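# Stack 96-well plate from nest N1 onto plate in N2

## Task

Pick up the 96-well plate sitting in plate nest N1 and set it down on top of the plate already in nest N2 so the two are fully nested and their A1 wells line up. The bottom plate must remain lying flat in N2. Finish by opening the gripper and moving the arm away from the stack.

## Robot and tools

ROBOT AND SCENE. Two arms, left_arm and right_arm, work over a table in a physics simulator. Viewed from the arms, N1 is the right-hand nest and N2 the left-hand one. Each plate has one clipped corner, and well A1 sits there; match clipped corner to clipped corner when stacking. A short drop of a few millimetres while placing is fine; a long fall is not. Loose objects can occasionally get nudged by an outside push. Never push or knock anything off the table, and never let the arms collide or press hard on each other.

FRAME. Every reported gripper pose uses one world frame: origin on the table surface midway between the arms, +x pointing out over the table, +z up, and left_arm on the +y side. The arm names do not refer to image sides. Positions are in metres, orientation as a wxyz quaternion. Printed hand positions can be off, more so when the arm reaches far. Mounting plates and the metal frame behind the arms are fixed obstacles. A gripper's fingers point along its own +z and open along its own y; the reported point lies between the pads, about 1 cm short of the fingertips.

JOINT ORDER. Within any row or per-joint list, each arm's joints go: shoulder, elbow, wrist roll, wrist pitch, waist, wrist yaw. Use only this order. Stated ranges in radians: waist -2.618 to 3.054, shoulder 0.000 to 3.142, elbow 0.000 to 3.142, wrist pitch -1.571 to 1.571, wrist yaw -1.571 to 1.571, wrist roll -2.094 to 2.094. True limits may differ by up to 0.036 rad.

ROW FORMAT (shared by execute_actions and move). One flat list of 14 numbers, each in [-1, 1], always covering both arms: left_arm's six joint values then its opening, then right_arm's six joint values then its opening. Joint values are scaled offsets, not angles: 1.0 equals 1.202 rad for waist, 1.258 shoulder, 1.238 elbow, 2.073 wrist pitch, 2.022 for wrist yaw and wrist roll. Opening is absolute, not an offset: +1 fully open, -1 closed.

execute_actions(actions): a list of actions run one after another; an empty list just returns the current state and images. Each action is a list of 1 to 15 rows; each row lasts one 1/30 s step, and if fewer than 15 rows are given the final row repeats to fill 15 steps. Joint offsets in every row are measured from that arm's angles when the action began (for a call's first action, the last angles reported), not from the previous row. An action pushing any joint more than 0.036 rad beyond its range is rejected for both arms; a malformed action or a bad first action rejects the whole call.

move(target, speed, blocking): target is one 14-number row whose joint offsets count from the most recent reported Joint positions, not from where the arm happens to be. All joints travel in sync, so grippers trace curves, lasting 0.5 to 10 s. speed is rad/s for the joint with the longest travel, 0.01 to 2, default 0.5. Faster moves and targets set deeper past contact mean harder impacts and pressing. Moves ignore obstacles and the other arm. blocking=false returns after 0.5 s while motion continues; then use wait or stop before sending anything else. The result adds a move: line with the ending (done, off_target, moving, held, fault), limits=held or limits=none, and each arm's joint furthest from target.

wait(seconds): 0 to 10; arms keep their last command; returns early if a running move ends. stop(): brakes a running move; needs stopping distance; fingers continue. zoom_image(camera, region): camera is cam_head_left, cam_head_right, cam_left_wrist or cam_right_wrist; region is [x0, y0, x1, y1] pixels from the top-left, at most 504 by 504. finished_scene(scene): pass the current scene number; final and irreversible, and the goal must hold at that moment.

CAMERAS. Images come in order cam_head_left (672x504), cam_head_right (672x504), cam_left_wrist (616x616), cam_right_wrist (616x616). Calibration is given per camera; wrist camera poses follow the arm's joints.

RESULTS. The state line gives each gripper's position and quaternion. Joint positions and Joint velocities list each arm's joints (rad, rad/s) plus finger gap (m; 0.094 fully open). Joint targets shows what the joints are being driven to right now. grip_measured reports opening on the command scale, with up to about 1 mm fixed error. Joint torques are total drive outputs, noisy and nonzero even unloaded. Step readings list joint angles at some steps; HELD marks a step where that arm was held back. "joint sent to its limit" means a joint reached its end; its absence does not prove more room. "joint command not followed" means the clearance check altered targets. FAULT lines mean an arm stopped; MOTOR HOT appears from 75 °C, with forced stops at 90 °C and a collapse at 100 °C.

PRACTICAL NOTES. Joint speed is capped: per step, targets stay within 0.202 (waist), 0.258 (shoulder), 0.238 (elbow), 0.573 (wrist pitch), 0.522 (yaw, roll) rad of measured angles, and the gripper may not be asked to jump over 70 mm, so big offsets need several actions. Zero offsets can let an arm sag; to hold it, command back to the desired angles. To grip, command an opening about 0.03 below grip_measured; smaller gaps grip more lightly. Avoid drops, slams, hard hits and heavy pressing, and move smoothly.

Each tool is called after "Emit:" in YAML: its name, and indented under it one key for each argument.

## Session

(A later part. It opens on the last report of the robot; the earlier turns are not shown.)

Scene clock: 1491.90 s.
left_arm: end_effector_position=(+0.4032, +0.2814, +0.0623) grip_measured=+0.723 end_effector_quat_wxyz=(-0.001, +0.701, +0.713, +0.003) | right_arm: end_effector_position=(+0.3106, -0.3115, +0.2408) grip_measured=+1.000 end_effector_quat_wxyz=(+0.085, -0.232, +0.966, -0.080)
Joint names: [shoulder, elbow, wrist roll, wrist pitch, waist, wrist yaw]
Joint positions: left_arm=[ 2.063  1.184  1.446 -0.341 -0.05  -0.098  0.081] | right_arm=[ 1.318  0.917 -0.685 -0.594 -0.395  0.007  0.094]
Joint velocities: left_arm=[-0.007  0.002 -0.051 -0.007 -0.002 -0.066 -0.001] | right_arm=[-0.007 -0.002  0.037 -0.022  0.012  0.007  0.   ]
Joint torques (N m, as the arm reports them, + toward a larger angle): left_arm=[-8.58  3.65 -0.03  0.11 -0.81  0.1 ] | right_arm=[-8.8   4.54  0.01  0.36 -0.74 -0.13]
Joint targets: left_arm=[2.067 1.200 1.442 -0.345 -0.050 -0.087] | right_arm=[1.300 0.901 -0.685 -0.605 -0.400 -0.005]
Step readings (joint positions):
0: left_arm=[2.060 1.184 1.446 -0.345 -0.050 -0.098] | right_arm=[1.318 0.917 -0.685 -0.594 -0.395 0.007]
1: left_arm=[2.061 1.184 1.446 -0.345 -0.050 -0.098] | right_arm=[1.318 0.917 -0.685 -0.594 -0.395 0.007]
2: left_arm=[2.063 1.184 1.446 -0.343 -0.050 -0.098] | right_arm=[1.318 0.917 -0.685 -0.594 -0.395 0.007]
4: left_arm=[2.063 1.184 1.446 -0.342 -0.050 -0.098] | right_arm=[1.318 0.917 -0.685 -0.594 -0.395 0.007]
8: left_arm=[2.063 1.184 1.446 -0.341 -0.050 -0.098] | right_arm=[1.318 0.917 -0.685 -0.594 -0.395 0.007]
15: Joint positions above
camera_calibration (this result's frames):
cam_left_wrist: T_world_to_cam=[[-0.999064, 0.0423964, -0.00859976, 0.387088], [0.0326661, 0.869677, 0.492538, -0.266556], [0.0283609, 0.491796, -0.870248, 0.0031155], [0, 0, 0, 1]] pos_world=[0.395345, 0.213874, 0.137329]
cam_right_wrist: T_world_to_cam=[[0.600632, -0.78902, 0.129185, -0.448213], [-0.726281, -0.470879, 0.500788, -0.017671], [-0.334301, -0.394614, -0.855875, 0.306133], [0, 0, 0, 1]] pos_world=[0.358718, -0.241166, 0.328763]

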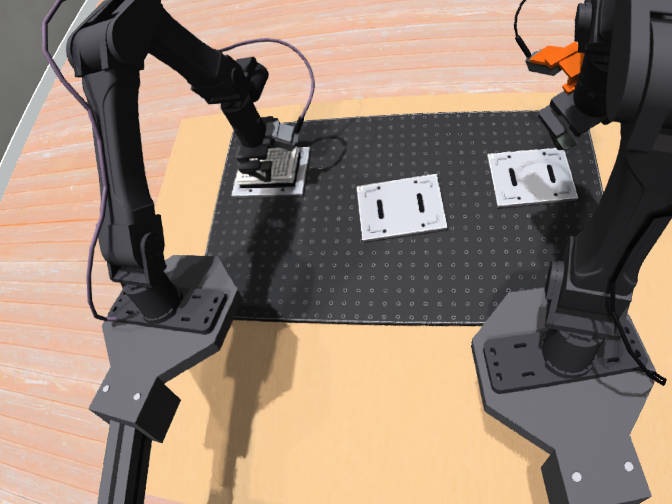

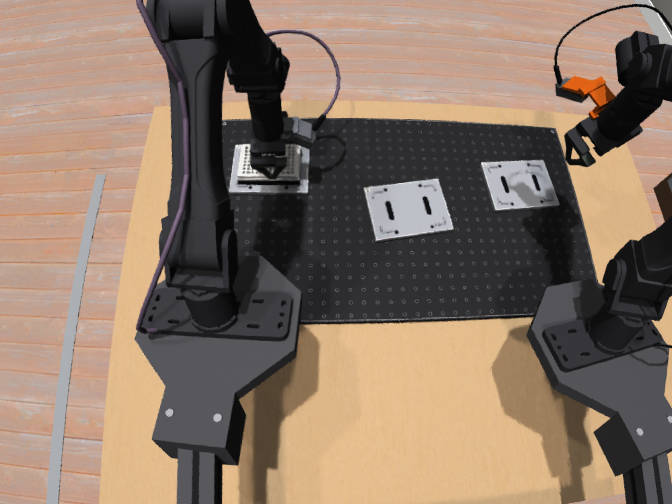

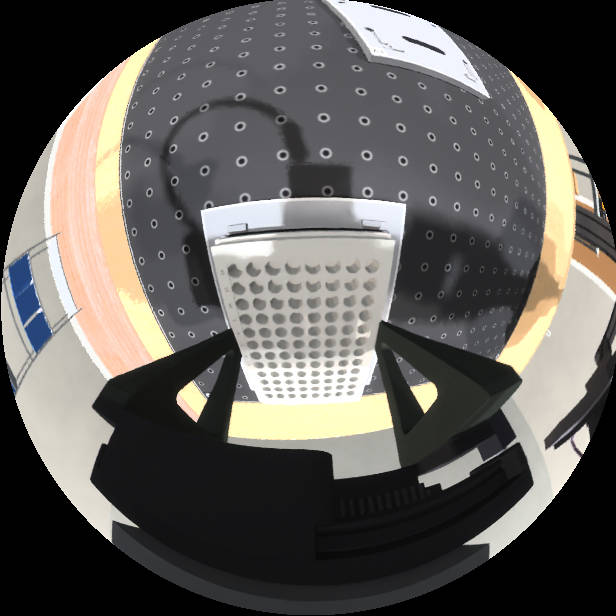

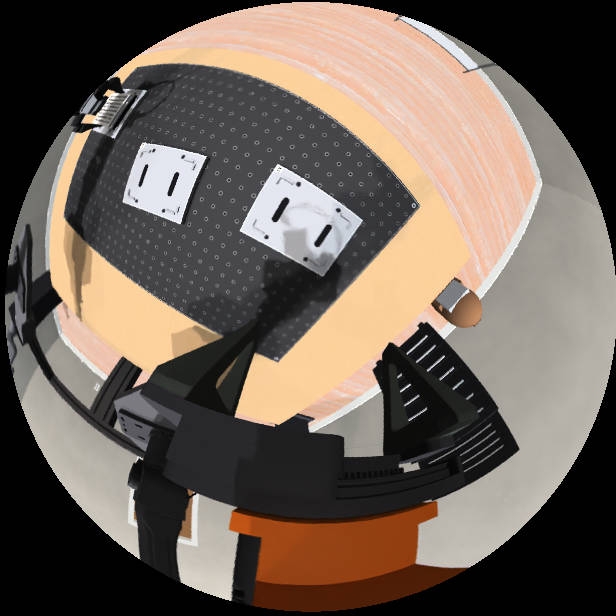

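Emit:
execute_actions:
  actions:
    - [[-0.024,0.0129,-0.002,-0.0045,0.0,0.005,0.69,-0.0143,-0.0129,0,-0.0053,-0.0042,-0.0060,1]]

Scene clock: 1498.33 s.
left_arm: end_effector_position=(+0.4042, +0.2814, +0.0635) grip_measured=+0.723 end_effector_quat_wxyz=(+0.001, +0.701, +0.713, +0.004) | right_arm: end_effector_position=(+0.3106, -0.3115, +0.2408) grip_measured=+1.000 end_effector_quat_wxyz=(+0.085, -0.232, +0.966, -0.080)
Joint names: [shoulder, elbow, wrist roll, wrist pitch, waist, wrist yaw]
Joint positions: left_arm=[ 2.06   1.184  1.446 -0.342 -0.05  -0.098  0.081] | right_arm=[ 1.318  0.917 -0.685 -0.594 -0.395  0.007  0.094]
Joint velocities: left_arm=[ 0.002  0.007 -0.007  0.007 -0.002 -0.037  0.001] | right_arm=[-0.012 -0.002 -0.081  0.037  0.002  0.007  0.   ]
Joint torques (N m, as the arm reports them, + toward a larger angle): left_arm=[-10.62   3.66  -0.03   0.06  -0.8    0.1 ] | right_arm=[-8.8   4.52  0.    0.36 -0.75 -0.12]
Joint targets: left_arm=[2.033 1.200 1.442 -0.350 -0.050 -0.088] | right_arm=[1.300 0.901 -0.685 -0.605 -0.400 -0.005]
Step readings (joint positions):
0: left_arm=[2.063 1.184 1.446 -0.341 -0.050 -0.098] | right_arm=[1.318 0.917 -0.685 -0.594 -0.395 0.007]
1: left_arm=[2.062 1.184 1.446 -0.341 -0.050 -0.098] | right_arm=[1.318 0.917 -0.685 -0.594 -0.395 0.007]
2: left_arm=[2.061 1.184 1.446 -0.342 -0.050 -0.098] | right_arm=[1.318 0.917 -0.685 -0.594 -0.395 0.007]
4: left_arm=[2.060 1.184 1.446 -0.342 -0.050 -0.098] | right_arm=[1.318 0.917 -0.685 -0.594 -0.395 0.007]
8: left_arm=[2.060 1.184 1.446 -0.342 -0.050 -0.098] | right_arm=[1.318 0.917 -0.685 -0.594 -0.395 0.007]
15: Joint positions above
camera_calibration (this result's frames):
cam_left_wrist: T_world_to_cam=[[-0.999042, 0.0420784, -0.0120107, 0.38838], [0.0307191, 0.869871, 0.492322, -0.266481], [0.0311639, 0.491481, -0.87033, 0.00315634], [0, 0, 0, 1]] pos_world=[0.396096, 0.21391, 0.138606]
cam_right_wrist: T_world_to_cam=[[0.600632, -0.78902, 0.129185, -0.448213], [-0.726281, -0.470879, 0.500788, -0.017671], [-0.334301, -0.394614, -0.855875, 0.306133], [0, 0, 0, 1]] pos_world=[0.358718, -0.241166, 0.328763]

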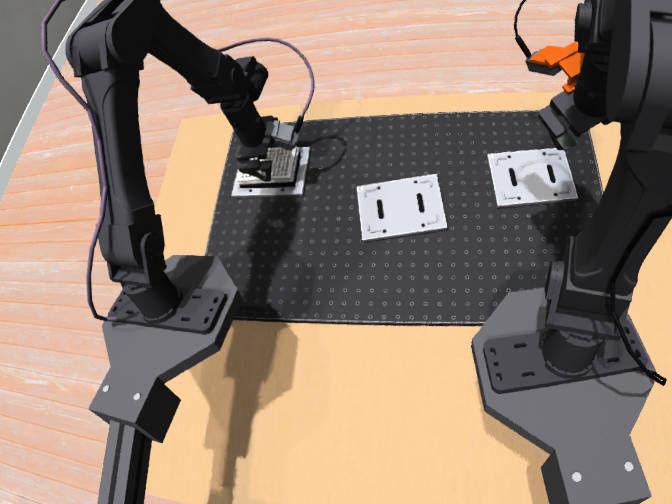

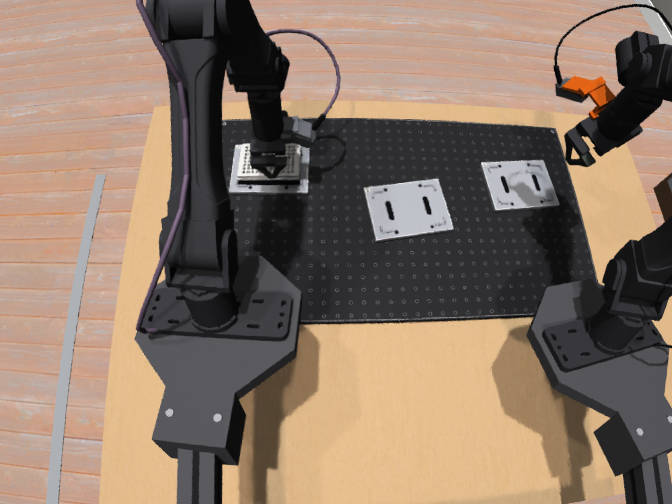

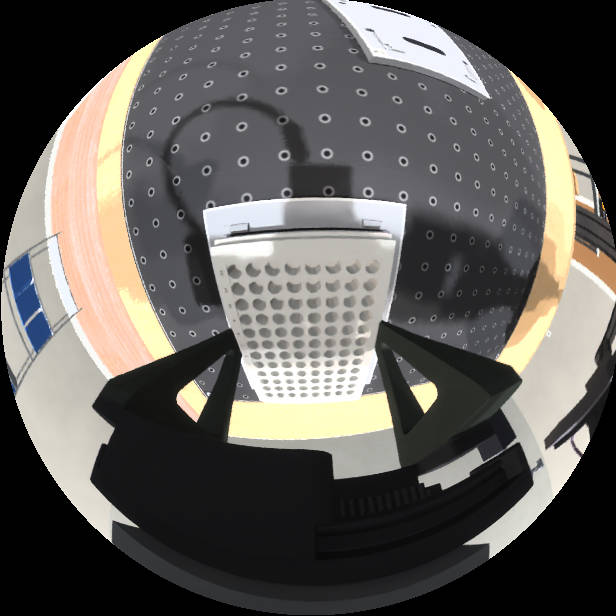

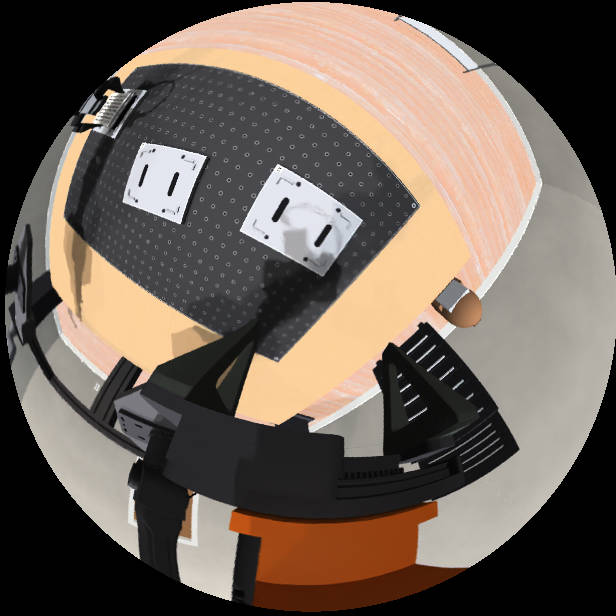

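Emit:
execute_actions:
  actions:
    - [[-0.016,0.0129,-0.002,-0.013,0.0,0.005,0.69,-0.0143,-0.0129,0,-0.0053,-0.0042,-0.0060,1],[-0.016,0.0129,-0.002,-0.013,0.0,0.005,0.69,-0.0143,-0.0129,0,-0.0053,-0.0042,-0.0060,1],[-0.016,0.0129,-0.002,-0.004,0.0,0.005,0.69,-0.0143,-0.0129,0,-0.0053,-0.0042,-0.0060,1]]

Scene clock: 1502.67 s.
left_arm: end_effector_position=(+0.4035, +0.2814, +0.0635) grip_measured=+0.723 end_effector_quat_wxyz=(-0.000, +0.701, +0.713, +0.004) | right_arm: end_effector_position=(+0.3106, -0.3115, +0.2408) grip_measured=+1.000 end_effector_quat_wxyz=(+0.085, -0.232, +0.966, -0.080)
Joint names: [shoulder, elbow, wrist roll, wrist pitch, waist, wrist yaw]
Joint positions: left_arm=[ 2.06   1.184  1.446 -0.344 -0.05  -0.098  0.081] | right_arm=[ 1.318  0.917 -0.685 -0.594 -0.395  0.007  0.094]
Joint velocities: left_arm=[ 0.007 -0.027  0.007  0.007  0.002  0.007 -0.   ] | right_arm=[-0.007  0.022  0.007 -0.051 -0.002  0.022  0.   ]
Joint torques (N m, as the arm reports them, + toward a larger angle): left_arm=[-10.18   3.66  -0.03   0.09  -0.8    0.1 ] | right_arm=[-8.81  4.54  0.01  0.36 -0.74 -0.12]
Joint targets: left_arm=[2.039 1.200 1.442 -0.350 -0.050 -0.088] | right_arm=[1.300 0.901 -0.685 -0.605 -0.400 -0.005]
Step readings (joint positions):
0: left_arm=[2.060 1.184 1.446 -0.342 -0.050 -0.098] | right_arm=[1.318 0.917 -0.685 -0.594 -0.395 0.007]
1: left_arm=[2.060 1.184 1.446 -0.343 -0.050 -0.098] | right_arm=[1.318 0.917 -0.685 -0.594 -0.395 0.007]
2: left_arm=[2.060 1.184 1.446 -0.344 -0.050 -0.098] | right_arm=[1.318 0.917 -0.685 -0.594 -0.395 0.007]
4: left_arm=[2.060 1.184 1.446 -0.344 -0.050 -0.098] | right_arm=[1.318 0.917 -0.685 -0.594 -0.395 0.007]
8: left_arm=[2.060 1.184 1.446 -0.344 -0.050 -0.098] | right_arm=[1.318 0.917 -0.685 -0.594 -0.395 0.007]
15: Joint positions above
camera_calibration (this result's frames):
cam_left_wrist: T_world_to_cam=[[-0.99906, 0.0423259, -0.00935777, 0.387489], [0.0322333, 0.869721, 0.492491, -0.267101], [0.0289837, 0.491726, -0.870267, 0.00394568], [0, 0, 0, 1]] pos_world=[0.39562, 0.213962, 0.138605]
cam_right_wrist: T_world_to_cam=[[0.600632, -0.78902, 0.129185, -0.448213], [-0.726281, -0.470879, 0.500788, -0.017671], [-0.334301, -0.394614, -0.855875, 0.306133], [0, 0, 0, 1]] pos_world=[0.358718, -0.241166, 0.328763]

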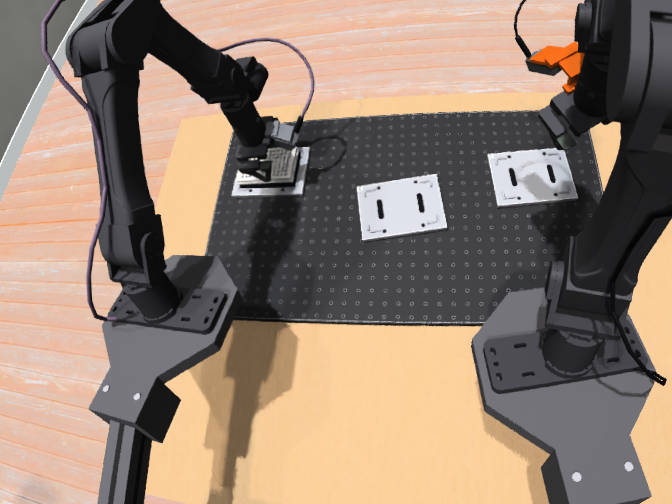

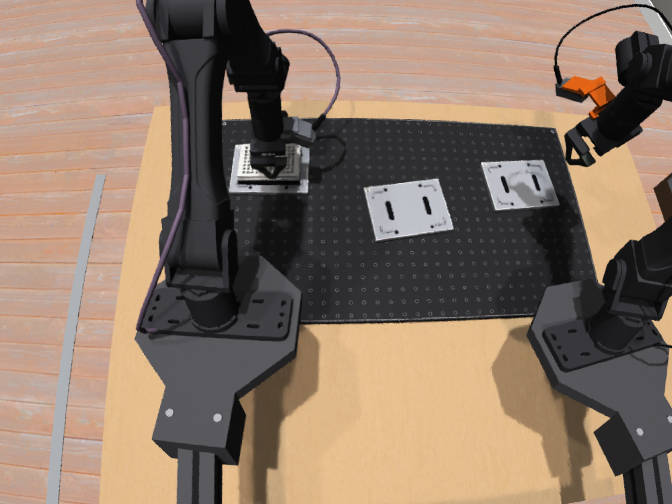

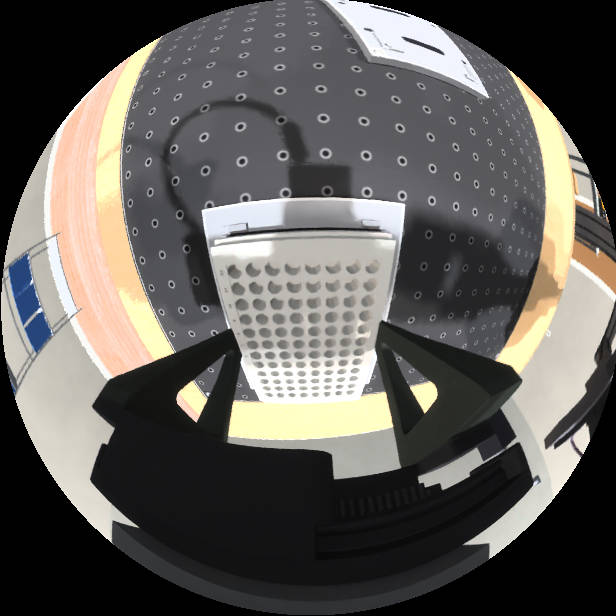

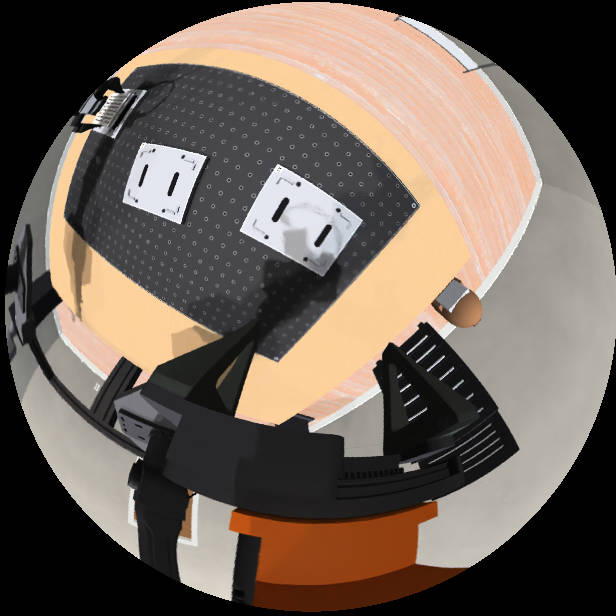

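Emit:
execute_actions:
  actions:
    - [[0.0175,0.0129,-0.002,-0.004,0.0,0.005,0.69,-0.0143,-0.0129,0,-0.0053,-0.0042,-0.0060,1],[0.0175,0.0129,-0.002,-0.004,0.0,0.005,0.69,-0.0143,-0.0129,0,-0.0053,-0.0042,-0.0060,1],[0.006,0.0129,-0.002,-0.004,0.0,0.005,0.69,-0.0143,-0.0129,0,-0.0053,-0.0042,-0.0060,1]]

Scene clock: 1505.83 s.
left_arm: end_effector_position=(+0.4028, +0.2815, +0.0623) grip_measured=+0.723 end_effector_quat_wxyz=(-0.001, +0.701, +0.713, +0.003) | right_arm: end_effector_position=(+0.3106, -0.3115, +0.2408) grip_measured=+1.000 end_effector_quat_wxyz=(+0.085, -0.232, +0.966, -0.080)
Joint names: [shoulder, elbow, wrist roll, wrist pitch, waist, wrist yaw]
Joint positions: left_arm=[ 2.063  1.184  1.446 -0.343 -0.05  -0.098  0.081] | right_arm=[ 1.318  0.917 -0.685 -0.594 -0.395  0.007  0.094]
Joint velocities: left_arm=[-0.012 -0.017  0.007  0.022 -0.002 -0.066 -0.   ] | right_arm=[-0.002 -0.012  0.037 -0.007 -0.017  0.066  0.   ]
Joint torques (N m, as the arm reports them, + toward a larger angle): left_arm=[-8.57  3.65 -0.03  0.05 -0.81  0.08] | right_arm=[-8.79  4.56  0.01  0.35 -0.73 -0.13]
Joint targets: left_arm=[2.067 1.200 1.442 -0.353 -0.050 -0.088] | right_arm=[1.300 0.901 -0.685 -0.605 -0.400 -0.005]
Step readings (joint positions):
0: left_arm=[2.060 1.184 1.446 -0.344 -0.050 -0.098] | right_arm=[1.318 0.917 -0.685 -0.594 -0.395 0.007]
1: left_arm=[2.061 1.184 1.446 -0.344 -0.050 -0.098] | right_arm=[1.318 0.917 -0.685 -0.594 -0.395 0.007]
2: left_arm=[2.063 1.184 1.446 -0.344 -0.050 -0.098] | right_arm=[1.318 0.917 -0.685 -0.594 -0.395 0.007]
4: left_arm=[2.063 1.184 1.446 -0.343 -0.050 -0.098] | right_arm=[1.318 0.917 -0.685 -0.594 -0.395 0.007]
8: left_arm=[2.063 1.184 1.446 -0.343 -0.050 -0.098] | right_arm=[1.318 0.917 -0.685 -0.594 -0.395 0.007]
15: Joint positions above
camera_calibration (this result's frames):
cam_left_wrist: T_world_to_cam=[[-0.999069, 0.0425395, -0.0071091, 0.386585], [0.0335106, 0.869404, 0.492964, -0.266928], [0.0271511, 0.492267, -0.870021, 0.00341308], [0, 0, 0, 1]] pos_world=[0.395077, 0.213943, 0.137304]
cam_right_wrist: T_world_to_cam=[[0.600632, -0.78902, 0.129185, -0.448213], [-0.726281, -0.470879, 0.500788, -0.017671], [-0.334301, -0.394614, -0.855875, 0.306133], [0, 0, 0, 1]] pos_world=[0.358718, -0.241166, 0.328763]

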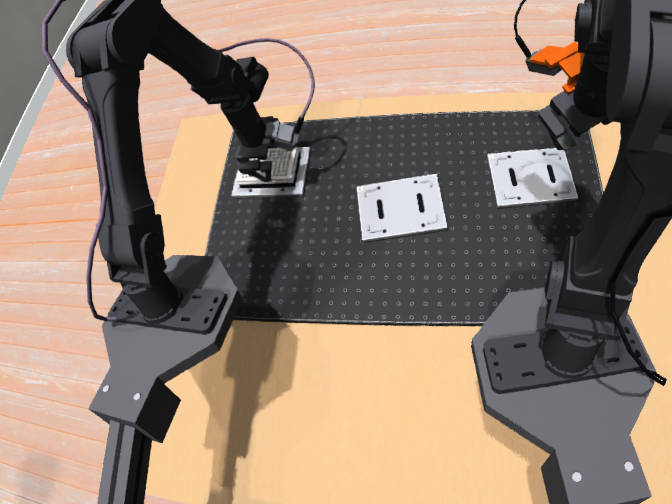

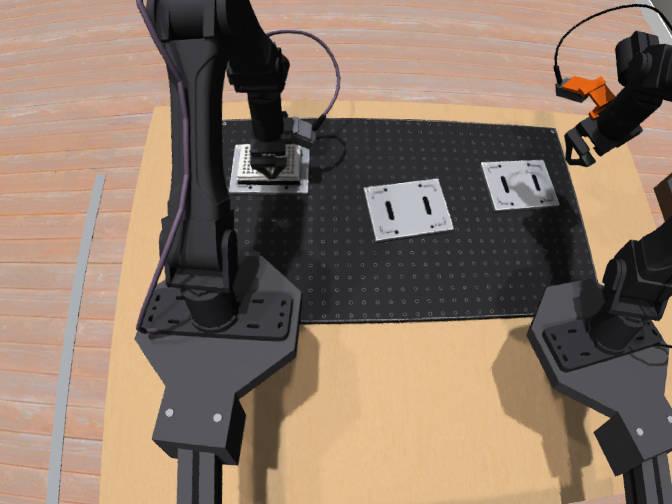

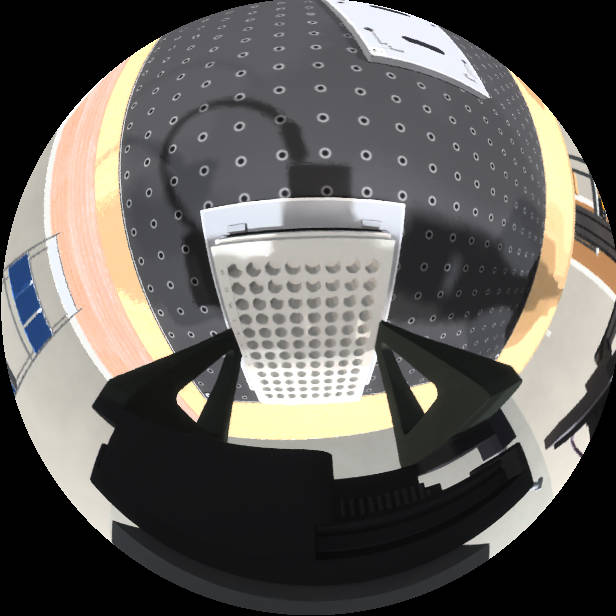

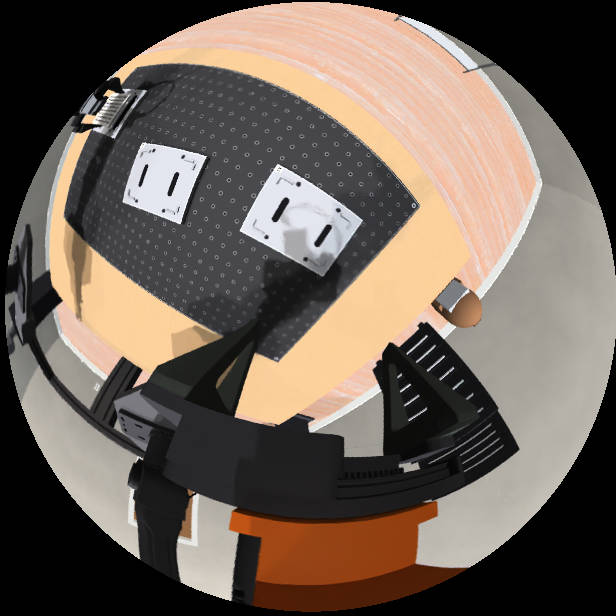

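Emit:
zoom_image:
  camera: "cam_left_wrist"
  region: [205, 220, 245, 250]

Emit:
zoom_image:
  camera: "cam_left_wrist"
  region: [365, 215, 405, 245]

Emit:
zoom_image:
  camera: "cam_left_wrist"
  region: [230, 350, 390, 420]

Region (205, 220, 245, 250) of cam_left_wrist's 616x616 image, scaled by 12.600, with more detail than that image has; it fills the top 378 rows of this view, and the rest is white.

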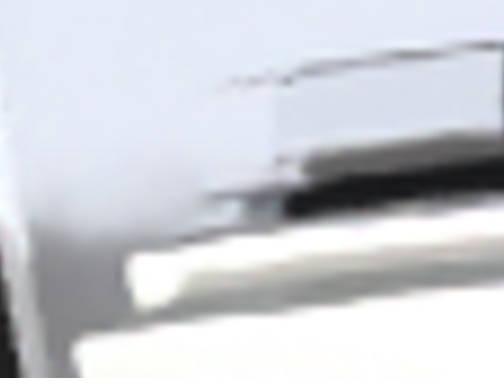

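Region (365, 215, 405, 245) of cam_left_wrist's 616x616 image, scaled by 12.600, with more detail than that image has; it fills the top 378 rows of this view, and the rest is white.

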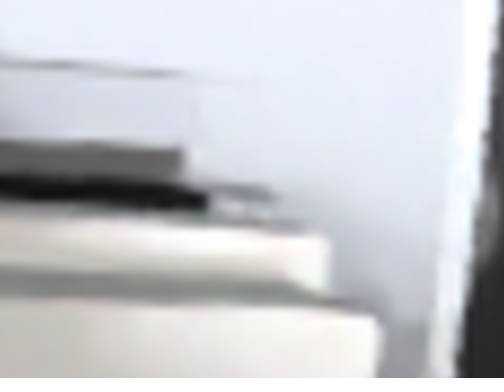

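Region (230, 350, 390, 420) of cam_left_wrist's 616x616 image, scaled by 3.150, with more detail than that image has; it fills the top 220 rows of this view, and the rest is white.

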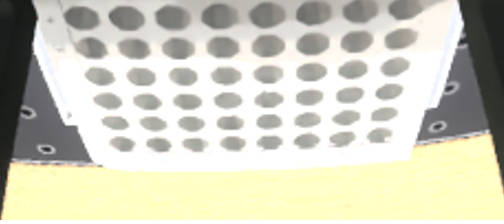

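Emit:
execute_actions:
  actions:
    - [[-0.024,0.0129,-0.002,-0.013,0.0,0.005,0.69,-0.0143,-0.0129,0,-0.0053,-0.0042,-0.0060,1],[-0.024,0.0129,-0.002,-0.013,0.0,0.005,0.69,-0.0143,-0.0129,0,-0.0053,-0.0042,-0.0060,1],[-0.024,0.0129,-0.002,-0.013,0.0,0.005,0.69,-0.0143,-0.0129,0,-0.0053,-0.0042,-0.0060,1],[-0.024,0.0129,-0.002,-0.013,0.0,0.005,0.69,-0.0143,-0.0129,0,-0.0053,-0.0042,-0.0060,1],[-0.024,0.0129,-0.002,-0.005,0.0,0.005,0.69,-0.0143,-0.0129,0,-0.0053,-0.0042,-0.0060,1]]

Scene clock: 1518.33 s.
left_arm: end_effector_position=(+0.4029, +0.2816, +0.0638) grip_measured=+0.723 end_effector_quat_wxyz=(-0.001, +0.701, +0.713, +0.003) | right_arm: end_effector_position=(+0.3106, -0.3115, +0.2408) grip_measured=+1.000 end_effector_quat_wxyz=(+0.085, -0.232, +0.966, -0.080)
Joint names: [shoulder, elbow, wrist roll, wrist pitch, waist, wrist yaw]
Joint positions: left_arm=[ 2.059  1.184  1.446 -0.348 -0.05  -0.098  0.081] | right_arm=[ 1.318  0.917 -0.685 -0.594 -0.395  0.007  0.094]
Joint velocities: left_arm=[-0.012 -0.002  0.037 -0.051 -0.002  0.037  0.   ] | right_arm=[-0.012 -0.012  0.022 -0.007  0.002  0.007  0.   ]
Joint torques (N m, as the arm reports them, + toward a larger angle): left_arm=[-10.55   3.65  -0.03   0.09  -0.79   0.09] | right_arm=[-8.8   4.57  0.    0.36 -0.74 -0.12]
Joint targets: left_arm=[2.033 1.200 1.442 -0.353 -0.050 -0.088] | right_arm=[1.300 0.901 -0.685 -0.605 -0.400 -0.005]
Step readings (joint positions):
0: left_arm=[2.063 1.184 1.446 -0.343 -0.050 -0.098] | right_arm=[1.318 0.917 -0.685 -0.594 -0.395 0.007]
1: left_arm=[2.062 1.184 1.446 -0.343 -0.050 -0.098] | right_arm=[1.318 0.917 -0.685 -0.594 -0.395 0.007]
2: left_arm=[2.061 1.184 1.446 -0.345 -0.050 -0.098] | right_arm=[1.318 0.917 -0.685 -0.594 -0.395 0.007]
4: left_arm=[2.059 1.184 1.446 -0.347 -0.050 -0.098] | right_arm=[1.318 0.917 -0.685 -0.594 -0.395 0.007]
8: left_arm=[2.059 1.184 1.446 -0.348 -0.050 -0.098] | right_arm=[1.318 0.917 -0.685 -0.594 -0.395 0.007]
15: Joint positions above
camera_calibration (this result's frames):
cam_left_wrist: T_world_to_cam=[[-0.999071, 0.0425747, -0.00673008, 0.386629], [0.0337272, 0.869383, 0.492987, -0.267884], [0.0268398, 0.492302, -0.870011, 0.00479162], [0, 0, 0, 1]] pos_world=[0.395176, 0.214074, 0.138834]
cam_right_wrist: T_world_to_cam=[[0.600632, -0.78902, 0.129185, -0.448213], [-0.726281, -0.470879, 0.500788, -0.017671], [-0.334301, -0.394614, -0.855875, 0.306133], [0, 0, 0, 1]] pos_world=[0.358718, -0.241166, 0.328763]

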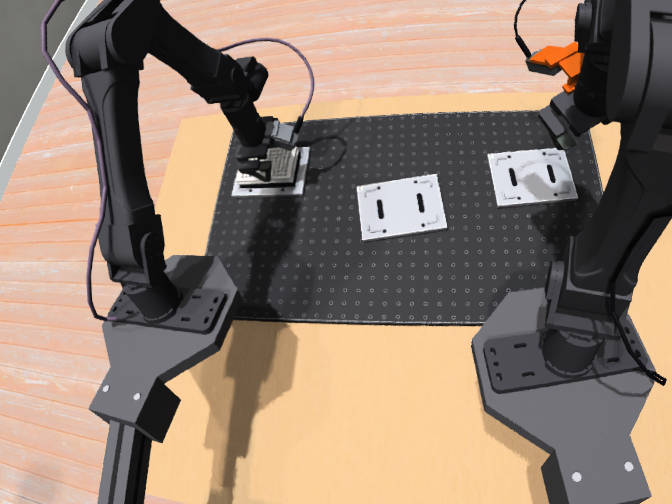

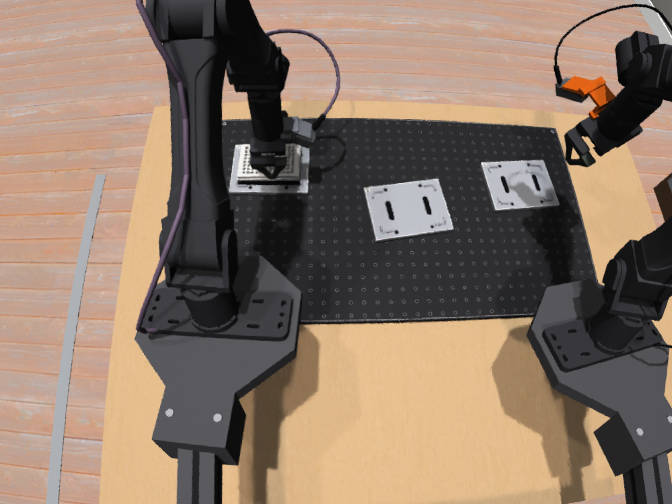

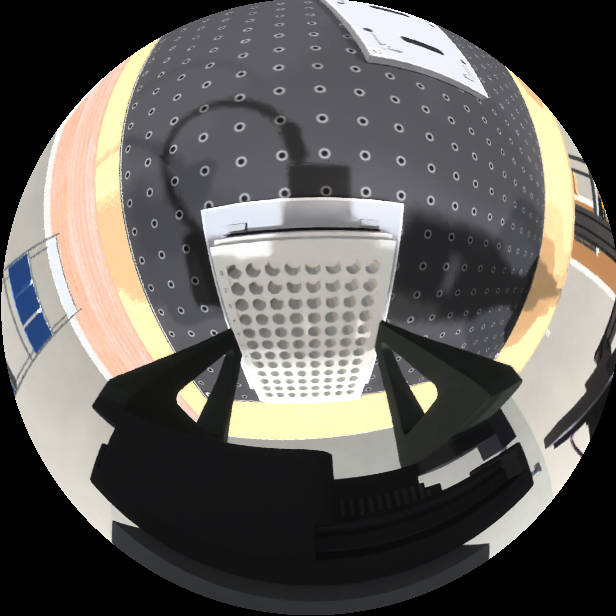

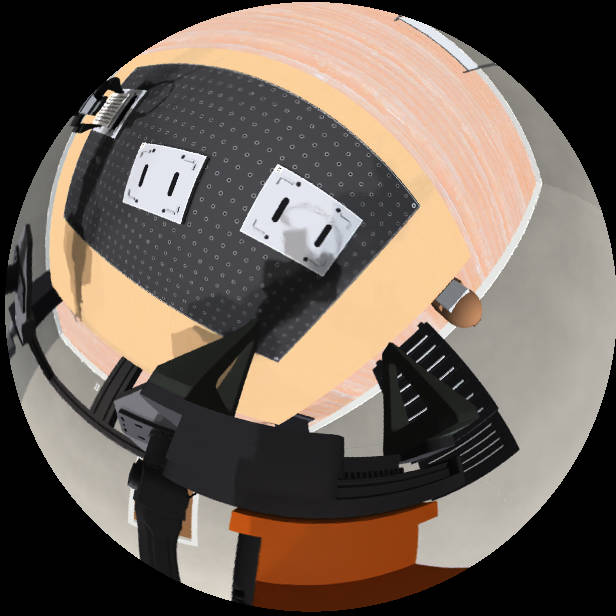

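Emit:
execute_actions:
  actions:
    - [[0.0175,0.0129,-0.002,-0.002,0.0,0.005,0.69,-0.0143,-0.0129,0,-0.0053,-0.0042,-0.0060,1],[0.0175,0.0129,-0.002,-0.002,0.0,0.005,0.69,-0.0143,-0.0129,0,-0.0053,-0.0042,-0.0060,1],[0.0175,0.0129,-0.002,-0.002,0.0,0.005,0.69,-0.0143,-0.0129,0,-0.0053,-0.0042,-0.0060,1],[0.008,0.0129,-0.002,-0.002,0.0,0.005,0.69,-0.0143,-0.0129,0,-0.0053,-0.0042,-0.0060,1]]

Scene clock: 1522.17 s.
left_arm: end_effector_position=(+0.4020, +0.2815, +0.0621) grip_measured=+0.723 end_effector_quat_wxyz=(-0.003, +0.702, +0.713, +0.002) | right_arm: end_effector_position=(+0.3106, -0.3115, +0.2408) grip_measured=+1.000 end_effector_quat_wxyz=(+0.085, -0.232, +0.966, -0.080)
Joint names: [shoulder, elbow, wrist roll, wrist pitch, waist, wrist yaw]
Joint positions: left_arm=[ 2.064  1.184  1.446 -0.345 -0.05  -0.098  0.081] | right_arm=[ 1.318  0.917 -0.685 -0.594 -0.395  0.007  0.094]
Joint velocities: left_arm=[-0.007  0.012  0.022  0.037 -0.012 -0.007  0.001] | right_arm=[ 0.012 -0.007  0.022 -0.007 -0.027  0.051  0.   ]
Joint torques (N m, as the arm reports them, + toward a larger angle): left_arm=[-8.47  3.64 -0.03  0.08 -0.79  0.1 ] | right_arm=[-8.79  4.55  0.01  0.37 -0.73 -0.12]
Joint targets: left_arm=[2.069 1.200 1.442 -0.352 -0.050 -0.088] | right_arm=[1.300 0.901 -0.685 -0.605 -0.400 -0.005]
Step readings (joint positions):
0: left_arm=[2.059 1.184 1.446 -0.348 -0.050 -0.098] | right_arm=[1.318 0.917 -0.685 -0.594 -0.395 0.007]
1: left_arm=[2.060 1.184 1.446 -0.348 -0.050 -0.098] | right_arm=[1.318 0.917 -0.685 -0.594 -0.395 0.007]
2: left_arm=[2.062 1.184 1.446 -0.347 -0.050 -0.098] | right_arm=[1.318 0.917 -0.685 -0.594 -0.395 0.007]
4: left_arm=[2.064 1.184 1.446 -0.345 -0.050 -0.098] | right_arm=[1.318 0.917 -0.685 -0.594 -0.395 0.007]
8: left_arm=[2.064 1.184 1.446 -0.345 -0.050 -0.098] | right_arm=[1.318 0.917 -0.685 -0.594 -0.395 0.007]
15: Joint positions above
camera_calibration (this result's frames):
cam_left_wrist: T_world_to_cam=[[-0.999074, 0.0428206, -0.00407692, 0.38555], [0.0352431, 0.869231, 0.493148, -0.267562], [0.0246607, 0.492548, -0.869936, 0.00420466], [0, 0, 0, 1]] pos_world=[0.394519, 0.213993, 0.137177]
cam_right_wrist: T_world_to_cam=[[0.600632, -0.78902, 0.129185, -0.448213], [-0.726281, -0.470879, 0.500788, -0.017671], [-0.334301, -0.394614, -0.855875, 0.306133], [0, 0, 0, 1]] pos_world=[0.358718, -0.241166, 0.328763]

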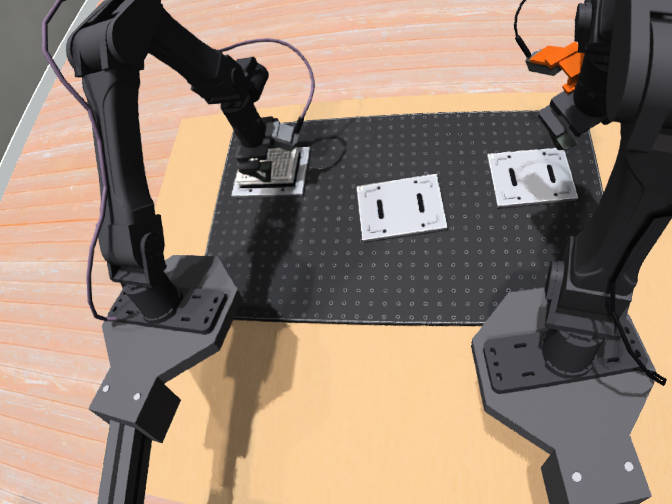

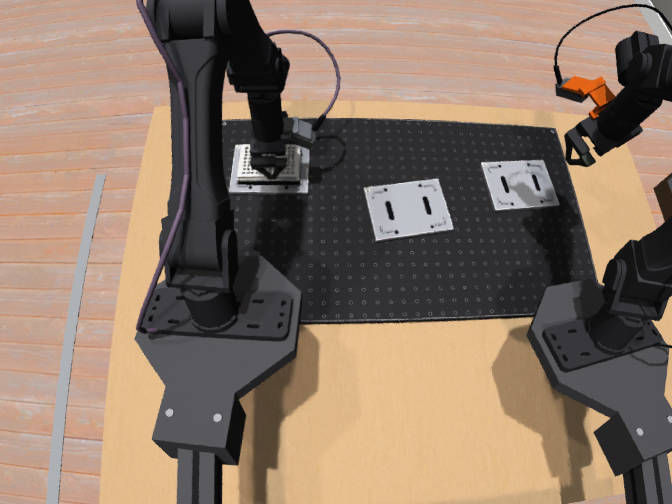

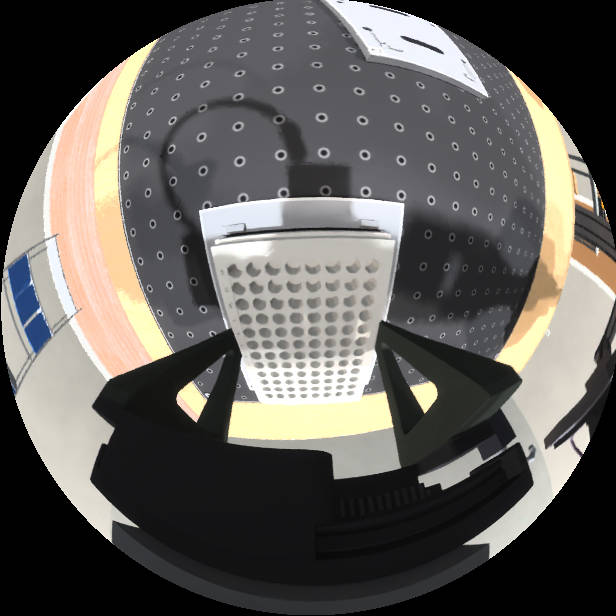

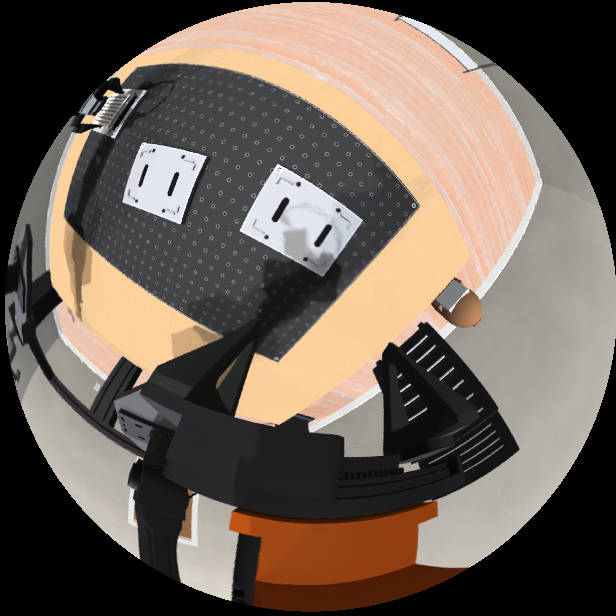

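Emit:
zoom_image:
  camera: "cam_left_wrist"
  region: [290, 218, 320, 240]

Emit:
zoom_image:
  camera: "cam_left_wrist"
  region: [205, 220, 245, 250]

Emit:
zoom_image:
  camera: "cam_left_wrist"
  region: [365, 215, 405, 245]

Region (290, 218, 320, 240) of cam_left_wrist's 616x616 image, scaled by 16.800, with more detail than that image has; it fills the top 370 rows of this view, and the rest is white.

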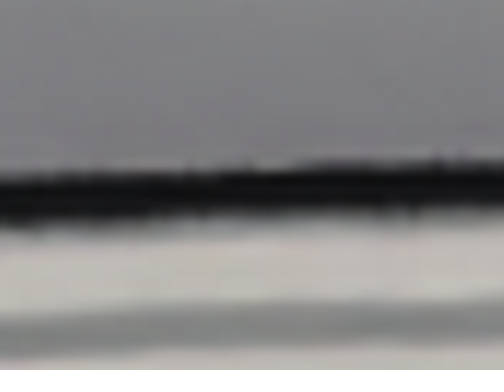

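Region (205, 220, 245, 250) of cam_left_wrist's 616x616 image, scaled by 12.600, with more detail than that image has; it fills the top 378 rows of this view, and the rest is white.

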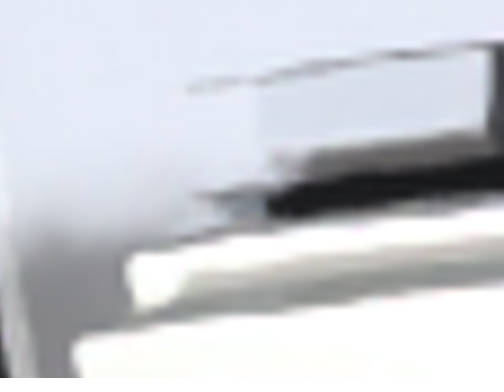

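Region (365, 215, 405, 245) of cam_left_wrist's 616x616 image, scaled by 12.600, with more detail than that image has; it fills the top 378 rows of this view, and the rest is white.

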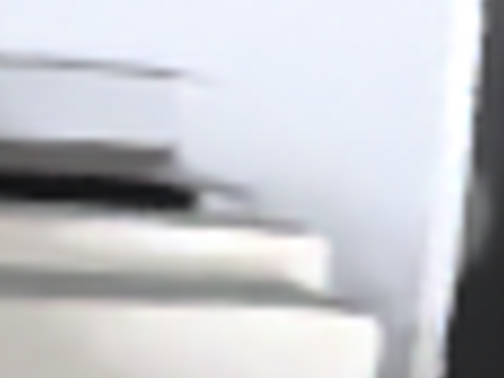

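Emit:
zoom_image:
  camera: "cam_left_wrist"
  region: [235, 365, 295, 410]

Emit:
zoom_image:
  camera: "cam_left_wrist"
  region: [335, 360, 395, 405]

Emit:
zoom_image:
  camera: "cam_head_right"
  region: [225, 135, 265, 165]

Region (235, 365, 295, 410) of cam_left_wrist's 616x616 image, scaled by 8.400, with more detail than that image has; it fills the top 378 rows of this view, and the rest is white.

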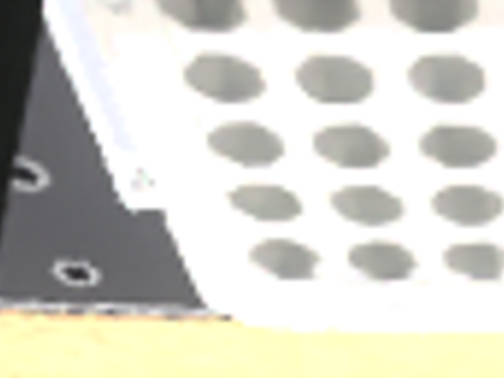

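Region (335, 360, 395, 405) of cam_left_wrist's 616x616 image, scaled by 8.400, with more detail than that image has; it fills the top 378 rows of this view, and the rest is white.

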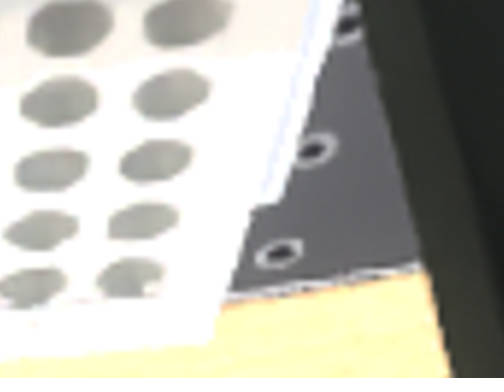

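Region (225, 135, 265, 165) of cam_head_right's 672x504 image, scaled by 12.600, with more detail than that image has; it fills the top 378 rows of this view, and the rest is white.

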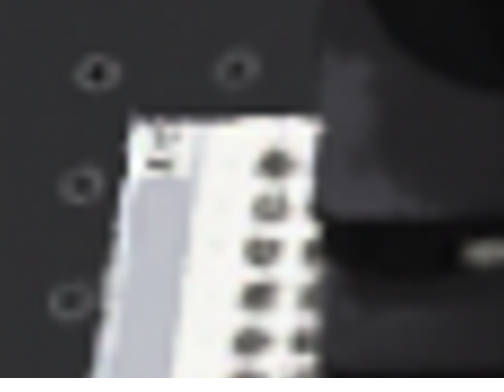

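Emit:
execute_actions:
  actions:
    - [[0.030,0.0129,-0.002,0.0,0.0,0.005,0.69,-0.0143,-0.0129,0,-0.0053,-0.0042,-0.0060,1]]

Scene clock: 1590.87 s.
left_arm: end_effector_position=(+0.4017, +0.2816, +0.0618) grip_measured=+0.723 end_effector_quat_wxyz=(-0.003, +0.702, +0.713, +0.002) | right_arm: end_effector_position=(+0.3106, -0.3115, +0.2408) grip_measured=+1.000 end_effector_quat_wxyz=(+0.085, -0.232, +0.966, -0.080)
Joint names: [shoulder, elbow, wrist roll, wrist pitch, waist, wrist yaw]
Joint positions: left_arm=[ 2.065  1.184  1.446 -0.345 -0.05  -0.098  0.081] | right_arm=[ 1.318  0.917 -0.685 -0.594 -0.395  0.007  0.094]
Joint velocities: left_arm=[-0.017  0.002  0.037 -0.066  0.002  0.037 -0.001] | right_arm=[-0.017 -0.007 -0.051 -0.037  0.017 -0.095  0.   ]
Joint torques (N m, as the arm reports them, + toward a larger angle): left_arm=[-6.35  3.64 -0.03  0.13 -0.8   0.1 ] | right_arm=[-8.8   4.54  0.01  0.36 -0.73 -0.12]
Joint targets: left_arm=[2.101 1.200 1.442 -0.346 -0.050 -0.088] | right_arm=[1.300 0.901 -0.685 -0.605 -0.400 -0.005]
Step readings (joint positions):
0: left_arm=[2.064 1.184 1.446 -0.345 -0.050 -0.098] | right_arm=[1.318 0.917 -0.685 -0.594 -0.395 0.007]
1: left_arm=[2.065 1.184 1.446 -0.345 -0.050 -0.098] | right_arm=[1.318 0.917 -0.685 -0.594 -0.395 0.007]
2: left_arm=[2.065 1.184 1.446 -0.345 -0.050 -0.098] | right_arm=[1.318 0.917 -0.685 -0.594 -0.395 0.007]
4: left_arm=[2.065 1.184 1.446 -0.345 -0.050 -0.098] | right_arm=[1.318 0.917 -0.685 -0.594 -0.395 0.007]
8: left_arm=[2.065 1.184 1.446 -0.345 -0.050 -0.098] | right_arm=[1.318 0.917 -0.685 -0.594 -0.395 0.007]
15: Joint positions above
camera_calibration (this result's frames):
cam_left_wrist: T_world_to_cam=[[-0.999074, 0.0429279, -0.00296521, 0.385129], [0.0358732, 0.868979, 0.493547, -0.267629], [0.0237636, 0.492983, -0.869714, 0.00407146], [0, 0, 0, 1]] pos_world=[0.394277, 0.214024, 0.13677]
cam_right_wrist: T_world_to_cam=[[0.600632, -0.78902, 0.129185, -0.448213], [-0.726281, -0.470879, 0.500788, -0.017671], [-0.334301, -0.394614, -0.855875, 0.306133], [0, 0, 0, 1]] pos_world=[0.358718, -0.241166, 0.328763]

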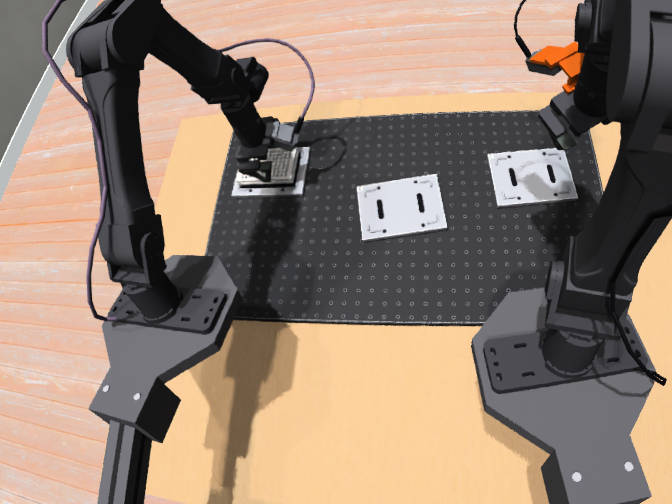

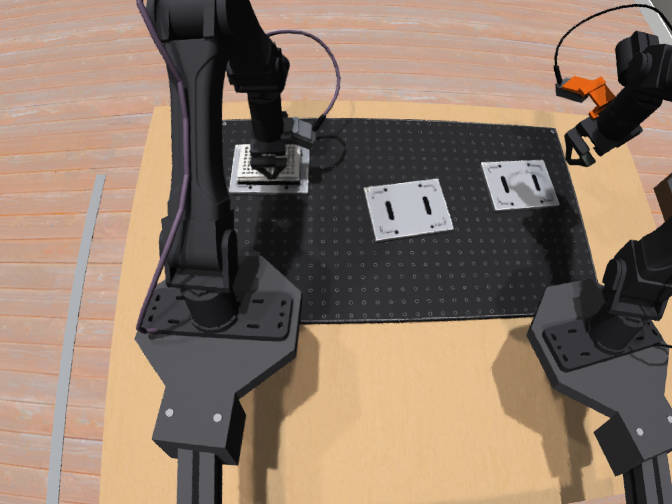

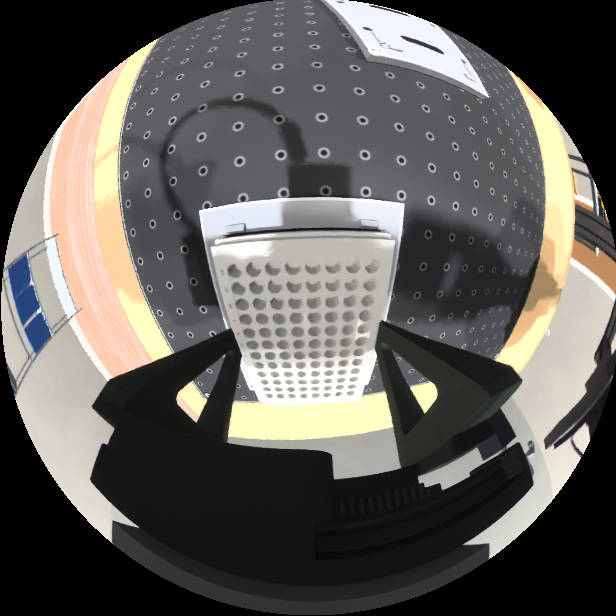

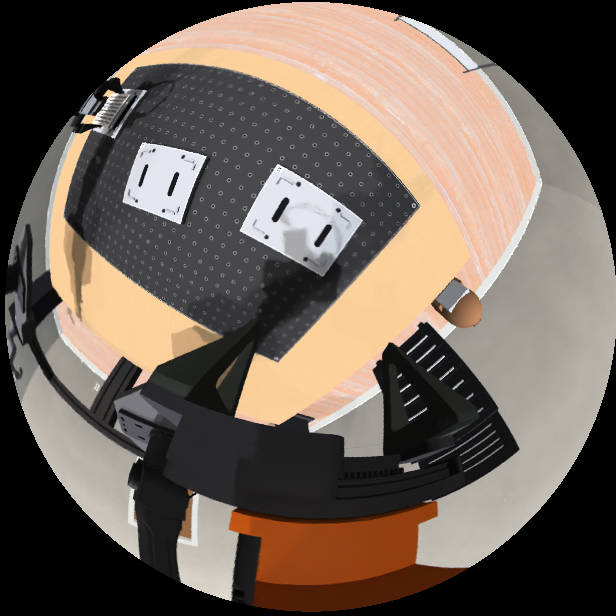

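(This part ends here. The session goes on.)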